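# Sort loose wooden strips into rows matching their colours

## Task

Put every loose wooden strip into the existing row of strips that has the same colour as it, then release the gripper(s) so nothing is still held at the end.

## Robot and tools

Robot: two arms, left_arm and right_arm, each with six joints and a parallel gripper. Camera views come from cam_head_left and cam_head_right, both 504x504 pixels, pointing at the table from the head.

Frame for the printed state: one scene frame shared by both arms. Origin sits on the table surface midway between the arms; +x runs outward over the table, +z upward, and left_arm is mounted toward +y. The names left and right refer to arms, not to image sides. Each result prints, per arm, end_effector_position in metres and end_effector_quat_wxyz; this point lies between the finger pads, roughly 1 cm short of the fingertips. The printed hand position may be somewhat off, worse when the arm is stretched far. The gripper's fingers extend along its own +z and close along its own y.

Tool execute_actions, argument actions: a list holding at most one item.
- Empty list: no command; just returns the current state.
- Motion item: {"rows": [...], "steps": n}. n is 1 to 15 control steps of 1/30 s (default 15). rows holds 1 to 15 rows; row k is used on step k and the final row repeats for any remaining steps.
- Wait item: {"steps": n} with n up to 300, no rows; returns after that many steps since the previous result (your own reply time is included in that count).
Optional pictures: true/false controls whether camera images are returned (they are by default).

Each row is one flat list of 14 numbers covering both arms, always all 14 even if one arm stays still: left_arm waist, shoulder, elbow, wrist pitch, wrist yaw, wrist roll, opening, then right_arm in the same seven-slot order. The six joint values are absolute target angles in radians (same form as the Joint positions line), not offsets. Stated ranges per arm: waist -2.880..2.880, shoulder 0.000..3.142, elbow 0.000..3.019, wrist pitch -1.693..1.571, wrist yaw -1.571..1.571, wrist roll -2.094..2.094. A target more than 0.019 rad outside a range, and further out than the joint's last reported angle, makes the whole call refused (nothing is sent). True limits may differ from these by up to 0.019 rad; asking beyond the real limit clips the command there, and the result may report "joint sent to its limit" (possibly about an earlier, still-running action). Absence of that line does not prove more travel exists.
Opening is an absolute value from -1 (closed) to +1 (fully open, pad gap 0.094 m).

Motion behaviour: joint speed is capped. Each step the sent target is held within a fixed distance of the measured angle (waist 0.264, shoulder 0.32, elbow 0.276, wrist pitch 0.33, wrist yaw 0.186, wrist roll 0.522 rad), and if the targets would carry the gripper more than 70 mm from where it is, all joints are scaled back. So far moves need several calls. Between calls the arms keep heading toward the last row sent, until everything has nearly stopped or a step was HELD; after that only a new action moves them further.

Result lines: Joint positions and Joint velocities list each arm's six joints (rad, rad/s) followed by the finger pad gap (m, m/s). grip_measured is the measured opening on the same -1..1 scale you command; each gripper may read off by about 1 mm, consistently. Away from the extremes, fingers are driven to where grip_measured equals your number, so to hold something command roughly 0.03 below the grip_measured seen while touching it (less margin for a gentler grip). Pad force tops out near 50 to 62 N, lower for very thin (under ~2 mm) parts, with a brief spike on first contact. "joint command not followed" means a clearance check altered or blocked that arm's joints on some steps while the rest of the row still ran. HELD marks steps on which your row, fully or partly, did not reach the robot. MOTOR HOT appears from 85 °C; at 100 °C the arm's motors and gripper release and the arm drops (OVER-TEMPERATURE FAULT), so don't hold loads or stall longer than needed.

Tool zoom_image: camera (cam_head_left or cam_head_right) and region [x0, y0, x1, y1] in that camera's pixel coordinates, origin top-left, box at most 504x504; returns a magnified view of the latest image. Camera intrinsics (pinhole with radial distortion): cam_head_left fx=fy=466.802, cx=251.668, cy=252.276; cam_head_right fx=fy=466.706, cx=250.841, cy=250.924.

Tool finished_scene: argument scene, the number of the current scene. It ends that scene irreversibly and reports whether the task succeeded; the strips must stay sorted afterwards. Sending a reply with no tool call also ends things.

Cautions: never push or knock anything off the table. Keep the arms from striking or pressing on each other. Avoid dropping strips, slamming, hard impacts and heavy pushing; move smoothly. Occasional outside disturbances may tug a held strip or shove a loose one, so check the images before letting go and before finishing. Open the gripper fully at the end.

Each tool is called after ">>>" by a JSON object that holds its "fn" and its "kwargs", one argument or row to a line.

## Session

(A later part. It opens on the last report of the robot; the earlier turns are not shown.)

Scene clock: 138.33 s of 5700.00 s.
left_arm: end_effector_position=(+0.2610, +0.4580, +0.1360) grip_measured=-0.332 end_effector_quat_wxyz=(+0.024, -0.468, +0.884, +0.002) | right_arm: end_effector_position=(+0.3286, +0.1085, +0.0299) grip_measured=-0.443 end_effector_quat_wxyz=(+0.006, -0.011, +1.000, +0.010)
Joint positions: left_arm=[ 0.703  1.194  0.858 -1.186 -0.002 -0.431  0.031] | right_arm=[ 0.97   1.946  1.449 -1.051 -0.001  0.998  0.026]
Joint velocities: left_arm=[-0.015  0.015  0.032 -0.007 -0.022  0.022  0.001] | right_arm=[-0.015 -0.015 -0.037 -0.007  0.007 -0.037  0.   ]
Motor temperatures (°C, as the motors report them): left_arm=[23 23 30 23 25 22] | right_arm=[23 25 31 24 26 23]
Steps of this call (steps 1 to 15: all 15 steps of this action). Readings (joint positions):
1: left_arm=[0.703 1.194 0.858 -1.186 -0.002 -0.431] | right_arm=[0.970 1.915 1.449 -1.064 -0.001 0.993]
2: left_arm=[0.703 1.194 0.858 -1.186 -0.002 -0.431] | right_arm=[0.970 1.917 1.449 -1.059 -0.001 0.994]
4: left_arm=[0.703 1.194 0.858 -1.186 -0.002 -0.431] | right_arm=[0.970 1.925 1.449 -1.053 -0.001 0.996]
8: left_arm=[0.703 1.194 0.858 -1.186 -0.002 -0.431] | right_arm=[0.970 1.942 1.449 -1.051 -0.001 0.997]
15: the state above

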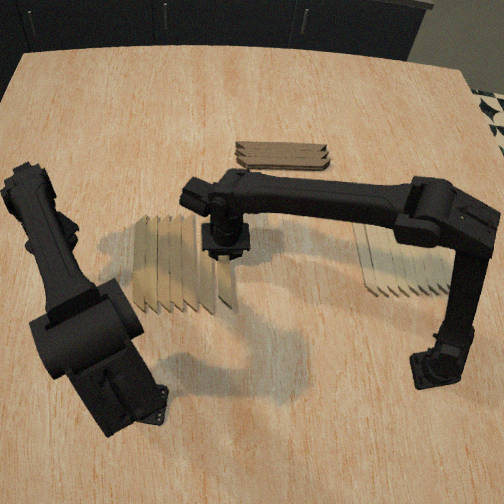

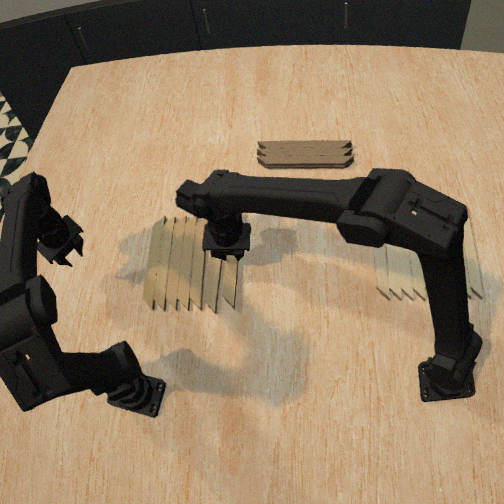

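>>> {"fn": "execute_actions", "kwargs": {
  "actions": [
    {"rows":[[0.7,1.2,0.875,-1.2,0,1.03,0.6,0.97,1.955,1.43,-1.04,0,1.05,-0.48]]}
  ],
  "pictures": false
}}

>>> {"fn": "execute_actions", "kwargs": {
  "actions": [
    {"rows":[[0.7,1.2,0.875,-1.2,0,1.03,0.6,0.97,1.955,1.43,-1.04,0,1.05,-0.33]],"steps":8}
  ],
  "pictures": false
}}

>>> {"fn": "execute_actions", "kwargs": {
  "actions": [
    {"rows":[[0.7,1.2,0.875,-1.2,0,1.03,0.6,0.97,1.8,1.43,-1.1,0,1.05,-0.33]],"steps":10}
  ],
  "pictures": false
}}

>>> {"fn": "execute_actions", "kwargs": {
  "actions": [
    {"rows":[[0.3,1.3,0.885,-1,0,1.03,0.6,0,1.3,1.1,-1.2,0,1.05,-0.33]]}
  ],
  "pictures": false
}}

>>> {"fn": "execute_actions", "kwargs": {
  "actions": [
    {"rows":[[-0.52,1.44,0.885,-0.9,0,1.03,0.6,0,1.3,1.1,-1.2,0,1.05,-0.33]]}
  ],
  "pictures": false
}}

>>> {"fn": "execute_actions", "kwargs": {
  "actions": [
    {"steps":12}
  ],
  "pictures": false
}}

>>> {"fn": "execute_actions", "kwargs": {
  "actions": [
    {"rows":[[-0.52,1.51,0.885,-0.87,0,1.03,0.6,0,1.3,1.1,-1.2,0,1.05,-0.33]],"steps":10}
  ],
  "pictures": false
}}

>>> {"fn": "execute_actions", "kwargs": {
  "actions": [
    {"rows":[[-0.52,1.555,0.885,-0.87,0,1.03,0.6,0,1.3,1.1,-1.2,0,1.05,-0.33]],"steps":12}
  ]
}}

Scene clock: 151.20 s of 5700.00 s.
left_arm: end_effector_position=(+0.2609, +0.4580, +0.1360) grip_measured=+0.598 end_effector_quat_wxyz=(+0.018, +0.157, +0.987, +0.016) | right_arm: end_effector_position=(+0.3242, +0.1015, +0.0231) grip_measured=-0.443 end_effector_quat_wxyz=(+0.001, +0.009, +1.000, +0.002)
Joint positions: left_arm=[ 0.703  1.194  0.858 -1.187 -0.002  0.859  0.075] | right_arm=[ 0.97   1.946  1.429 -1.049 -0.001  1.037  0.026]
Joint velocities: left_arm=[-0.005 -0.005  0.002 -0.002  0.007  1.077  0.   ] | right_arm=[-0.005 -0.005 -0.017  0.002  0.022 -0.007  0.   ]
Motor temperatures (°C, as the motors report them): left_arm=[23 23 30 23 25 22] | right_arm=[23 25 31 24 26 23]
Steps of this call (steps 1 to 15: the robot went on to your last target; steps 16 to 90: nothing new was sent; then 9.37 s passed at rest; steps 91 to 105: all 15 steps of this action). Readings (joint positions):
91: left_arm=[0.703 1.194 0.858 -1.187 -0.002 -0.352] | right_arm=[0.970 1.946 1.447 -1.050 -0.001 1.004]
92: left_arm=[0.703 1.194 0.858 -1.187 -0.002 -0.253] | right_arm=[0.970 1.946 1.444 -1.049 -0.001 1.011]
94: left_arm=[0.703 1.194 0.858 -1.187 -0.002 -0.057] | right_arm=[0.970 1.946 1.437 -1.049 -0.001 1.021]
98: left_arm=[0.703 1.194 0.858 -1.187 -0.002 0.336] | right_arm=[0.970 1.946 1.429 -1.049 -0.001 1.031]
105: the state above

Scene clock: 151.47 s of 5700.00 s.
left_arm: end_effector_position=(+0.2609, +0.4580, +0.1360) grip_measured=+0.598 end_effector_quat_wxyz=(+0.017, +0.223, +0.975, +0.017) | right_arm: end_effector_position=(+0.3242, +0.1015, +0.0231) grip_measured=-0.333 end_effector_quat_wxyz=(+0.001, +0.009, +1.000, +0.002)
Joint positions: left_arm=[ 0.703  1.194  0.858 -1.187 -0.002  0.992  0.075] | right_arm=[ 0.97   1.946  1.429 -1.049 -0.001  1.038  0.031]
Joint velocities: left_arm=[ 0.005  0.015 -0.022 -0.002  0.007  0.139  0.001] | right_arm=[-0.015 -0.015 -0.022 -0.002  0.037  0.022 -0.001]
Motor temperatures (°C, as the motors report them): left_arm=[23 23 30 23 25 22] | right_arm=[23 25 31 24 26 23]
Steps of this call (steps 1 to 8: all 8 steps of this action). Readings (joint positions):
1: left_arm=[0.703 1.194 0.858 -1.187 -0.002 0.891] | right_arm=[0.970 1.946 1.429 -1.049 -0.001 1.037]
2: left_arm=[0.703 1.194 0.858 -1.187 -0.002 0.916] | right_arm=[0.970 1.946 1.429 -1.049 -0.001 1.037]
4: left_arm=[0.703 1.194 0.858 -1.187 -0.002 0.953] | right_arm=[0.970 1.946 1.429 -1.049 -0.001 1.038]
8: the state above

Scene clock: 151.80 s of 5700.00 s.
left_arm: end_effector_position=(+0.2609, +0.4580, +0.1360) grip_measured=+0.598 end_effector_quat_wxyz=(+0.016, +0.234, +0.972, +0.017) | right_arm: end_effector_position=(+0.3219, +0.0977, +0.1037) grip_measured=-0.333 end_effector_quat_wxyz=(+0.028, +0.010, +0.998, +0.048)
Joint positions: left_arm=[ 0.703  1.194  0.858 -1.187 -0.002  1.015  0.075] | right_arm=[ 0.97   1.786  1.417 -1.09  -0.001  1.039  0.031]
Joint velocities: left_arm=[ 0.005 -0.015 -0.017 -0.012  0.022  0.051 -0.001] | right_arm=[ 0.005 -0.288  0.012 -0.027  0.037 -0.007 -0.   ]
Motor temperatures (°C, as the motors report them): left_arm=[23 23 30 23 25 22] | right_arm=[23 25 31 24 26 23]
Steps of this call (steps 1 to 10: all 10 steps of this action). Readings (joint positions):
1: left_arm=[0.703 1.194 0.858 -1.187 -0.002 0.997] | right_arm=[0.970 1.940 1.429 -1.054 -0.001 1.038]
2: left_arm=[0.703 1.194 0.858 -1.187 -0.002 1.001] | right_arm=[0.970 1.931 1.424 -1.065 -0.001 1.038]
4: left_arm=[0.703 1.194 0.858 -1.187 -0.002 1.007] | right_arm=[0.970 1.894 1.417 -1.085 -0.001 1.039]
8: left_arm=[0.703 1.194 0.858 -1.187 -0.002 1.013] | right_arm=[0.970 1.813 1.417 -1.090 -0.001 1.039]
10: the state above

Scene clock: 152.30 s of 5700.00 s.
left_arm: end_effector_position=(+0.3457, +0.3397, +0.1059) grip_measured=+0.598 end_effector_quat_wxyz=(+0.048, +0.429, +0.901, +0.030) | right_arm: end_effector_position=(+0.3997, -0.1720, +0.1905) grip_measured=-0.333 end_effector_quat_wxyz=(+0.062, +0.265, +0.960, +0.063)
Joint positions: left_arm=[ 0.29   1.302  0.86  -1.014  0.002  1.019  0.075] | right_arm=[ 0.451  1.343  1.126 -1.177 -0.003  1.039  0.031]
Joint velocities: left_arm=[ 0.151 -0.005 -0.012  0.002  0.007  0.022 -0.   ] | right_arm=[-1.724 -0.523 -0.027 -0.037 -0.007 -0.037  0.   ]
Motor temperatures (°C, as the motors report them): left_arm=[23 23 30 23 25 22] | right_arm=[23 25 31 24 26 23]
Steps of this call (steps 1 to 15: all 15 steps of this action). Readings (joint positions):
1: left_arm=[0.688 1.198 0.858 -1.168 -0.008 1.015] | right_arm=[0.965 1.770 1.406 -1.091 -0.002 1.039]
2: left_arm=[0.652 1.207 0.858 -1.133 -0.009 1.015] | right_arm=[0.957 1.746 1.379 -1.094 -0.004 1.039]
4: left_arm=[0.540 1.237 0.860 -1.074 -0.009 1.015] | right_arm=[0.921 1.684 1.306 -1.112 -0.004 1.039]
8: left_arm=[0.305 1.293 0.860 -1.018 0.003 1.017] | right_arm=[0.796 1.546 1.189 -1.147 -0.004 1.039]
15: the state above

Scene clock: 152.80 s of 5700.00 s.
left_arm: end_effector_position=(+0.2804, +0.0507, +0.0621) grip_measured=+0.598 end_effector_quat_wxyz=(+0.043, +0.754, +0.655, +0.005) | right_arm: end_effector_position=(+0.4361, -0.3594, +0.1939) grip_measured=-0.333 end_effector_quat_wxyz=(+0.075, +0.480, +0.873, +0.044)
Joint positions: left_arm=[-0.531  1.437  0.862 -0.91   0.005  1.019  0.075] | right_arm=[-0.014  1.304  1.1   -1.192  0.002  1.041  0.031]
Joint velocities: left_arm=[-1.031 -0.015 -0.007 -0.022  0.022  0.081  0.002] | right_arm=[ 0.142  0.005 -0.017  0.002 -0.022 -0.037  0.   ]
Motor temperatures (°C, as the motors report them): left_arm=[23 23 30 23 25 22] | right_arm=[23 25 31 24 26 23]
Steps of this call (steps 1 to 15: all 15 steps of this action). Readings (joint positions):
1: left_arm=[0.281 1.307 0.860 -1.004 -0.005 1.019] | right_arm=[0.391 1.327 1.125 -1.178 -0.003 1.039]
2: left_arm=[0.252 1.318 0.860 -0.985 -0.008 1.019] | right_arm=[0.329 1.316 1.125 -1.179 -0.003 1.039]
4: left_arm=[0.154 1.355 0.861 -0.953 -0.007 1.019] | right_arm=[0.204 1.305 1.125 -1.179 -0.002 1.039]
8: left_arm=[-0.096 1.421 0.861 -0.924 -0.005 1.019] | right_arm=[-0.010 1.304 1.113 -1.184 0.005 1.039]
15: the state above

Scene clock: 153.20 s of 5700.00 s.
left_arm: end_effector_position=(+0.2834, +0.0543, +0.0621) grip_measured=+0.598 end_effector_quat_wxyz=(+0.042, +0.751, +0.659, +0.007) | right_arm: end_effector_position=(+0.4360, -0.3566, +0.1939) grip_measured=-0.333 end_effector_quat_wxyz=(+0.075, +0.477, +0.875, +0.044)
Joint positions: left_arm=[-0.521  1.437  0.862 -0.91   0.001  1.02   0.075] | right_arm=[-0.007  1.304  1.1   -1.192  0.001  1.041  0.031]
Joint velocities: left_arm=[-0.015 -0.015 -0.002  0.002 -0.007 -0.037  0.   ] | right_arm=[-0.015 -0.005 -0.002  0.027 -0.051  0.022 -0.   ]
Motor temperatures (°C, as the motors report them): left_arm=[23 23 30 23 25 22] | right_arm=[23 25 31 24 26 23]
Steps of this call (steps 1 to 12: the robot went on to your last target). Readings (joint positions):
1: left_arm=[-0.557 1.437 0.862 -0.910 0.006 1.020] | right_arm=[-0.010 1.304 1.100 -1.192 0.001 1.041]
2: left_arm=[-0.566 1.437 0.862 -0.910 0.006 1.020] | right_arm=[-0.008 1.304 1.100 -1.192 0.001 1.041]
4: left_arm=[-0.558 1.437 0.862 -0.910 0.005 1.020] | right_arm=[-0.007 1.304 1.100 -1.192 0.001 1.041]
8: left_arm=[-0.525 1.437 0.862 -0.910 0.002 1.020] | right_arm=[-0.007 1.304 1.100 -1.192 0.001 1.041]
12: the state above

Scene clock: 153.53 s of 5700.00 s.
left_arm: end_effector_position=(+0.2842, +0.0536, +0.0381) grip_measured=+0.598 end_effector_quat_wxyz=(+0.021, +0.751, +0.660, +0.003) | right_arm: end_effector_position=(+0.4360, -0.3566, +0.1939) grip_measured=-0.333 end_effector_quat_wxyz=(+0.075, +0.477, +0.875, +0.044)
Joint positions: left_arm=[-0.521  1.506  0.863 -0.885  0.001  1.02   0.075] | right_arm=[-0.007  1.304  1.1   -1.192  0.001  1.041  0.031]
Joint velocities: left_arm=[ 0.005  0.005  0.002 -0.012 -0.007 -0.022 -0.   ] | right_arm=[-0.005 -0.015 -0.007 -0.012 -0.022 -0.007  0.   ]
Motor temperatures (°C, as the motors report them): left_arm=[23 23 30 23 25 22] | right_arm=[23 25 31 24 26 23]
Steps of this call (steps 1 to 10: all 10 steps of this action). Readings (joint positions):
1: left_arm=[-0.521 1.441 0.862 -0.906 0.001 1.020] | right_arm=[-0.007 1.304 1.100 -1.192 0.001 1.041]
2: left_arm=[-0.521 1.449 0.862 -0.898 0.001 1.020] | right_arm=[-0.007 1.304 1.100 -1.192 0.001 1.041]
4: left_arm=[-0.521 1.473 0.863 -0.887 0.001 1.020] | right_arm=[-0.007 1.304 1.100 -1.192 0.001 1.041]
8: left_arm=[-0.521 1.505 0.863 -0.885 0.001 1.020] | right_arm=[-0.007 1.304 1.100 -1.192 0.001 1.041]
10: the state above

Scene clock: 153.93 s of 5700.00 s.
left_arm: end_effector_position=(+0.2816, +0.0557, +0.0246) grip_measured=+0.598 end_effector_quat_wxyz=(+0.003, +0.752, +0.660, -0.000) | right_arm: end_effector_position=(+0.4360, -0.3566, +0.1939) grip_measured=-0.333 end_effector_quat_wxyz=(+0.075, +0.477, +0.875, +0.044)
Joint positions: left_arm=[-0.521  1.544  0.863 -0.884  0.001  1.02   0.075] | right_arm=[-0.007  1.304  1.1   -1.192  0.001  1.041  0.031]
Joint velocities: left_arm=[ 0.015 -0.024 -0.017 -0.002  0.037 -0.037  0.   ] | right_arm=[-0.024 -0.005  0.002 -0.037 -0.037  0.051 -0.001]
Motor temperatures (°C, as the motors report them): left_arm=[23 23 30 23 25 22] | right_arm=[23 25 31 24 26 23]
Steps of this call (steps 1 to 12: all 12 steps of this action). Readings (joint positions):
1: left_arm=[-0.521 1.508 0.863 -0.885 0.001 1.020] | right_arm=[-0.007 1.304 1.100 -1.192 0.001 1.041]
2: left_arm=[-0.521 1.511 0.863 -0.884 0.001 1.020] | right_arm=[-0.007 1.304 1.100 -1.192 0.001 1.041]
4: left_arm=[-0.521 1.525 0.863 -0.884 0.001 1.020] | right_arm=[-0.007 1.304 1.100 -1.192 0.001 1.041]
8: left_arm=[-0.521 1.543 0.863 -0.884 0.001 1.020] | right_arm=[-0.007 1.304 1.100 -1.192 0.001 1.041]
12: the state above

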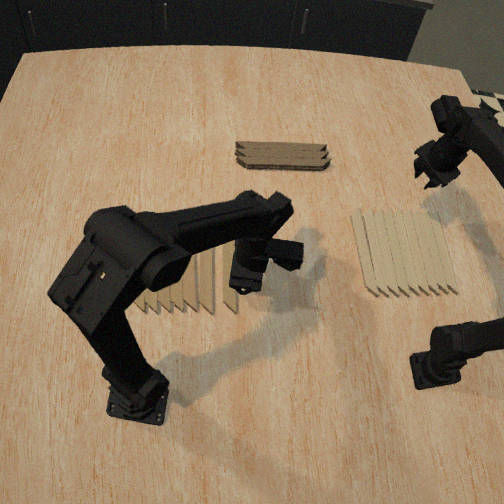

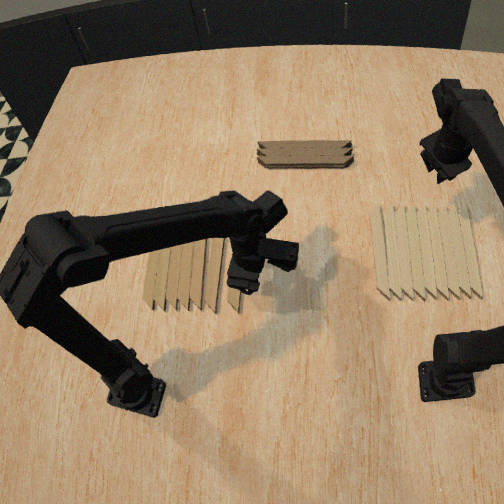

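>>> {"fn": "execute_actions", "kwargs": {
  "actions": [
    {"rows":[[-0.49,1.555,0.86,-0.87,0,0.93,0.6,0,1.3,1.1,-1.2,0,1.05,-0.33]],"steps":8}
  ],
  "pictures": false
}}

>>> {"fn": "execute_actions", "kwargs": {
  "actions": [
    {"rows":[[-0.44,1.525,0.85,-0.87,0,0.97,0.6,0,1.3,1.1,-1.2,0,1.05,-0.33]],"steps":8}
  ],
  "pictures": false
}}

>>> {"fn": "execute_actions", "kwargs": {
  "actions": [
    {"rows":[[-0.385,1.515,0.84,-0.87,0,1.02,0.6,0,1.3,1.1,-1.2,0,1.05,-0.33]]}
  ],
  "pictures": false
}}

>>> {"fn": "execute_actions", "kwargs": {
  "actions": [
    {"rows":[[-0.75,1.45,0.84,-0.87,0,1.02,0.6,0,1.3,1.1,-1.2,0,1.05,-0.33]]}
  ]
}}

Scene clock: 158.33 s of 5700.00 s.
left_arm: end_effector_position=(+0.2878, +0.0635, +0.0246) grip_measured=+0.598 end_effector_quat_wxyz=(+0.003, +0.721, +0.693, -0.000) | right_arm: end_effector_position=(+0.4360, -0.3566, +0.1939) grip_measured=-0.333 end_effector_quat_wxyz=(+0.075, +0.477, +0.875, +0.044)
Joint positions: left_arm=[-0.494  1.544  0.863 -0.884  0.001  0.956  0.075] | right_arm=[-0.007  1.304  1.1   -1.192  0.001  1.041  0.031]
Joint velocities: left_arm=[-0.015 -0.005  0.002  0.002  0.022 -0.139 -0.   ] | right_arm=[ 0.005 -0.015 -0.002  0.017  0.022 -0.037  0.   ]
Motor temperatures (°C, as the motors report them): left_arm=[23 23 30 23 25 22] | right_arm=[23 25 31 24 26 23]
Steps of this call (steps 1 to 15: the robot went on to your last target; steps 16 to 90: nothing new was sent; then 1.13 s passed at rest; steps 91 to 98: all 8 steps of this action). Readings (joint positions):
91: left_arm=[-0.519 1.544 0.863 -0.884 0.001 1.008] | right_arm=[-0.007 1.304 1.100 -1.192 0.001 1.041]
92: left_arm=[-0.516 1.544 0.863 -0.884 0.001 0.995] | right_arm=[-0.007 1.304 1.100 -1.192 0.001 1.041]
94: left_arm=[-0.505 1.544 0.863 -0.884 0.001 0.976] | right_arm=[-0.007 1.304 1.100 -1.192 0.001 1.041]
98: the state above

Scene clock: 158.60 s of 5700.00 s.
left_arm: end_effector_position=(+0.2953, +0.0830, +0.0224) grip_measured=+0.598 end_effector_quat_wxyz=(-0.000, +0.702, +0.712, -0.001) | right_arm: end_effector_position=(+0.4360, -0.3566, +0.1939) grip_measured=-0.333 end_effector_quat_wxyz=(+0.075, +0.477, +0.875, +0.044)
Joint positions: left_arm=[-0.44   1.539  0.85  -0.882  0.002  0.957  0.075] | right_arm=[-0.007  1.304  1.1   -1.192  0.001  1.041  0.031]
Joint velocities: left_arm=[-0.005 -0.005 -0.002 -0.002 -0.066  0.022  0.001] | right_arm=[-0.015 -0.005 -0.012 -0.012 -0.037 -0.037 -0.   ]
Motor temperatures (°C, as the motors report them): left_arm=[23 23 30 23 25 22] | right_arm=[23 25 31 24 26 23]
Steps of this call (steps 1 to 8: all 8 steps of this action). Readings (joint positions):
1: left_arm=[-0.491 1.543 0.861 -0.883 0.002 0.956] | right_arm=[-0.007 1.304 1.100 -1.192 0.001 1.041]
2: left_arm=[-0.484 1.542 0.859 -0.882 0.002 0.957] | right_arm=[-0.007 1.304 1.100 -1.192 0.001 1.041]
4: left_arm=[-0.462 1.540 0.854 -0.882 0.002 0.957] | right_arm=[-0.007 1.304 1.100 -1.192 0.001 1.041]
8: the state above

Scene clock: 159.10 s of 5700.00 s.
left_arm: end_effector_position=(+0.3038, +0.1015, +0.0238) grip_measured=+0.598 end_effector_quat_wxyz=(+0.002, +0.700, +0.714, -0.001) | right_arm: end_effector_position=(+0.4360, -0.3566, +0.1939) grip_measured=-0.333 end_effector_quat_wxyz=(+0.075, +0.477, +0.875, +0.044)
Joint positions: left_arm=[-0.386  1.528  0.841 -0.882  0.002  1.005  0.075] | right_arm=[-0.007  1.304  1.1   -1.192  0.001  1.041  0.031]
Joint velocities: left_arm=[ 0.005 -0.005 -0.002  0.002 -0.037 -0.007  0.001] | right_arm=[-0.015 -0.015  0.002  0.002  0.022 -0.022  0.   ]
Motor temperatures (°C, as the motors report them): left_arm=[23 23 30 23 25 22] | right_arm=[23 25 31 24 26 23]
Steps of this call (steps 1 to 15: all 15 steps of this action). Readings (joint positions):
1: left_arm=[-0.436 1.539 0.849 -0.882 0.002 0.965] | right_arm=[-0.007 1.304 1.100 -1.192 0.001 1.041]
2: left_arm=[-0.430 1.536 0.847 -0.882 0.003 0.974] | right_arm=[-0.007 1.304 1.100 -1.192 0.001 1.041]
4: left_arm=[-0.408 1.532 0.843 -0.882 0.003 0.987] | right_arm=[-0.007 1.304 1.100 -1.192 0.001 1.041]
8: left_arm=[-0.386 1.528 0.841 -0.882 0.002 1.000] | right_arm=[-0.007 1.304 1.100 -1.192 0.001 1.041]
15: the state above

Scene clock: 159.60 s of 5700.00 s.
left_arm: end_effector_position=(+0.2152, -0.0057, +0.0488) grip_measured=+0.598 end_effector_quat_wxyz=(+0.038, +0.821, +0.569, +0.001) | right_arm: end_effector_position=(+0.4360, -0.3566, +0.1939) grip_measured=-0.333 end_effector_quat_wxyz=(+0.075, +0.477, +0.875, +0.044)
Joint positions: left_arm=[-0.761  1.455  0.839 -0.88   0.002  1.009  0.075] | right_arm=[-0.007  1.304  1.1   -1.192  0.001  1.041  0.031]
Joint velocities: left_arm=[ 0.19  -0.024  0.012 -0.002 -0.051 -0.037 -0.001] | right_arm=[ 0.015  0.015  0.037 -0.002  0.007 -0.066 -0.   ]
Motor temperatures (°C, as the motors report them): left_arm=[23 23 30 23 25 22] | right_arm=[23 25 31 24 26 23]
Steps of this call (steps 1 to 15: all 15 steps of this action). Readings (joint positions):
1: left_arm=[-0.399 1.525 0.841 -0.882 -0.004 1.005] | right_arm=[-0.007 1.304 1.100 -1.192 0.001 1.041]
2: left_arm=[-0.430 1.519 0.839 -0.882 -0.007 1.005] | right_arm=[-0.007 1.304 1.100 -1.192 0.001 1.041]
4: left_arm=[-0.533 1.503 0.839 -0.882 -0.007 1.005] | right_arm=[-0.007 1.304 1.100 -1.192 0.001 1.041]
8: left_arm=[-0.756 1.467 0.839 -0.880 0.004 1.007] | right_arm=[-0.007 1.304 1.100 -1.192 0.001 1.041]
15: the state above

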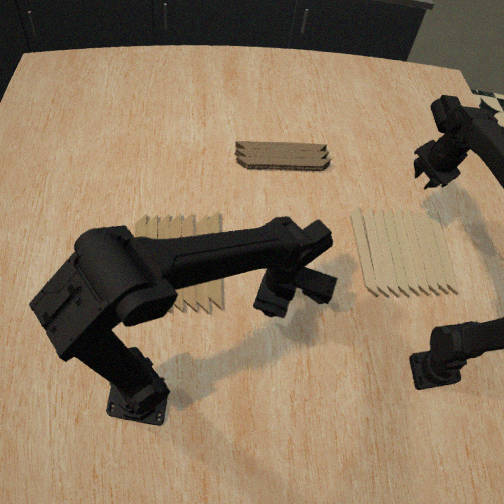

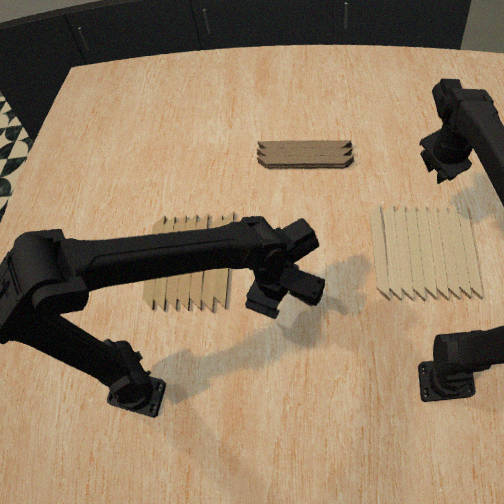

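>>> {"fn": "finished_scene", "kwargs": {
  "scene": 1
}}

The scene is finished: the task was done.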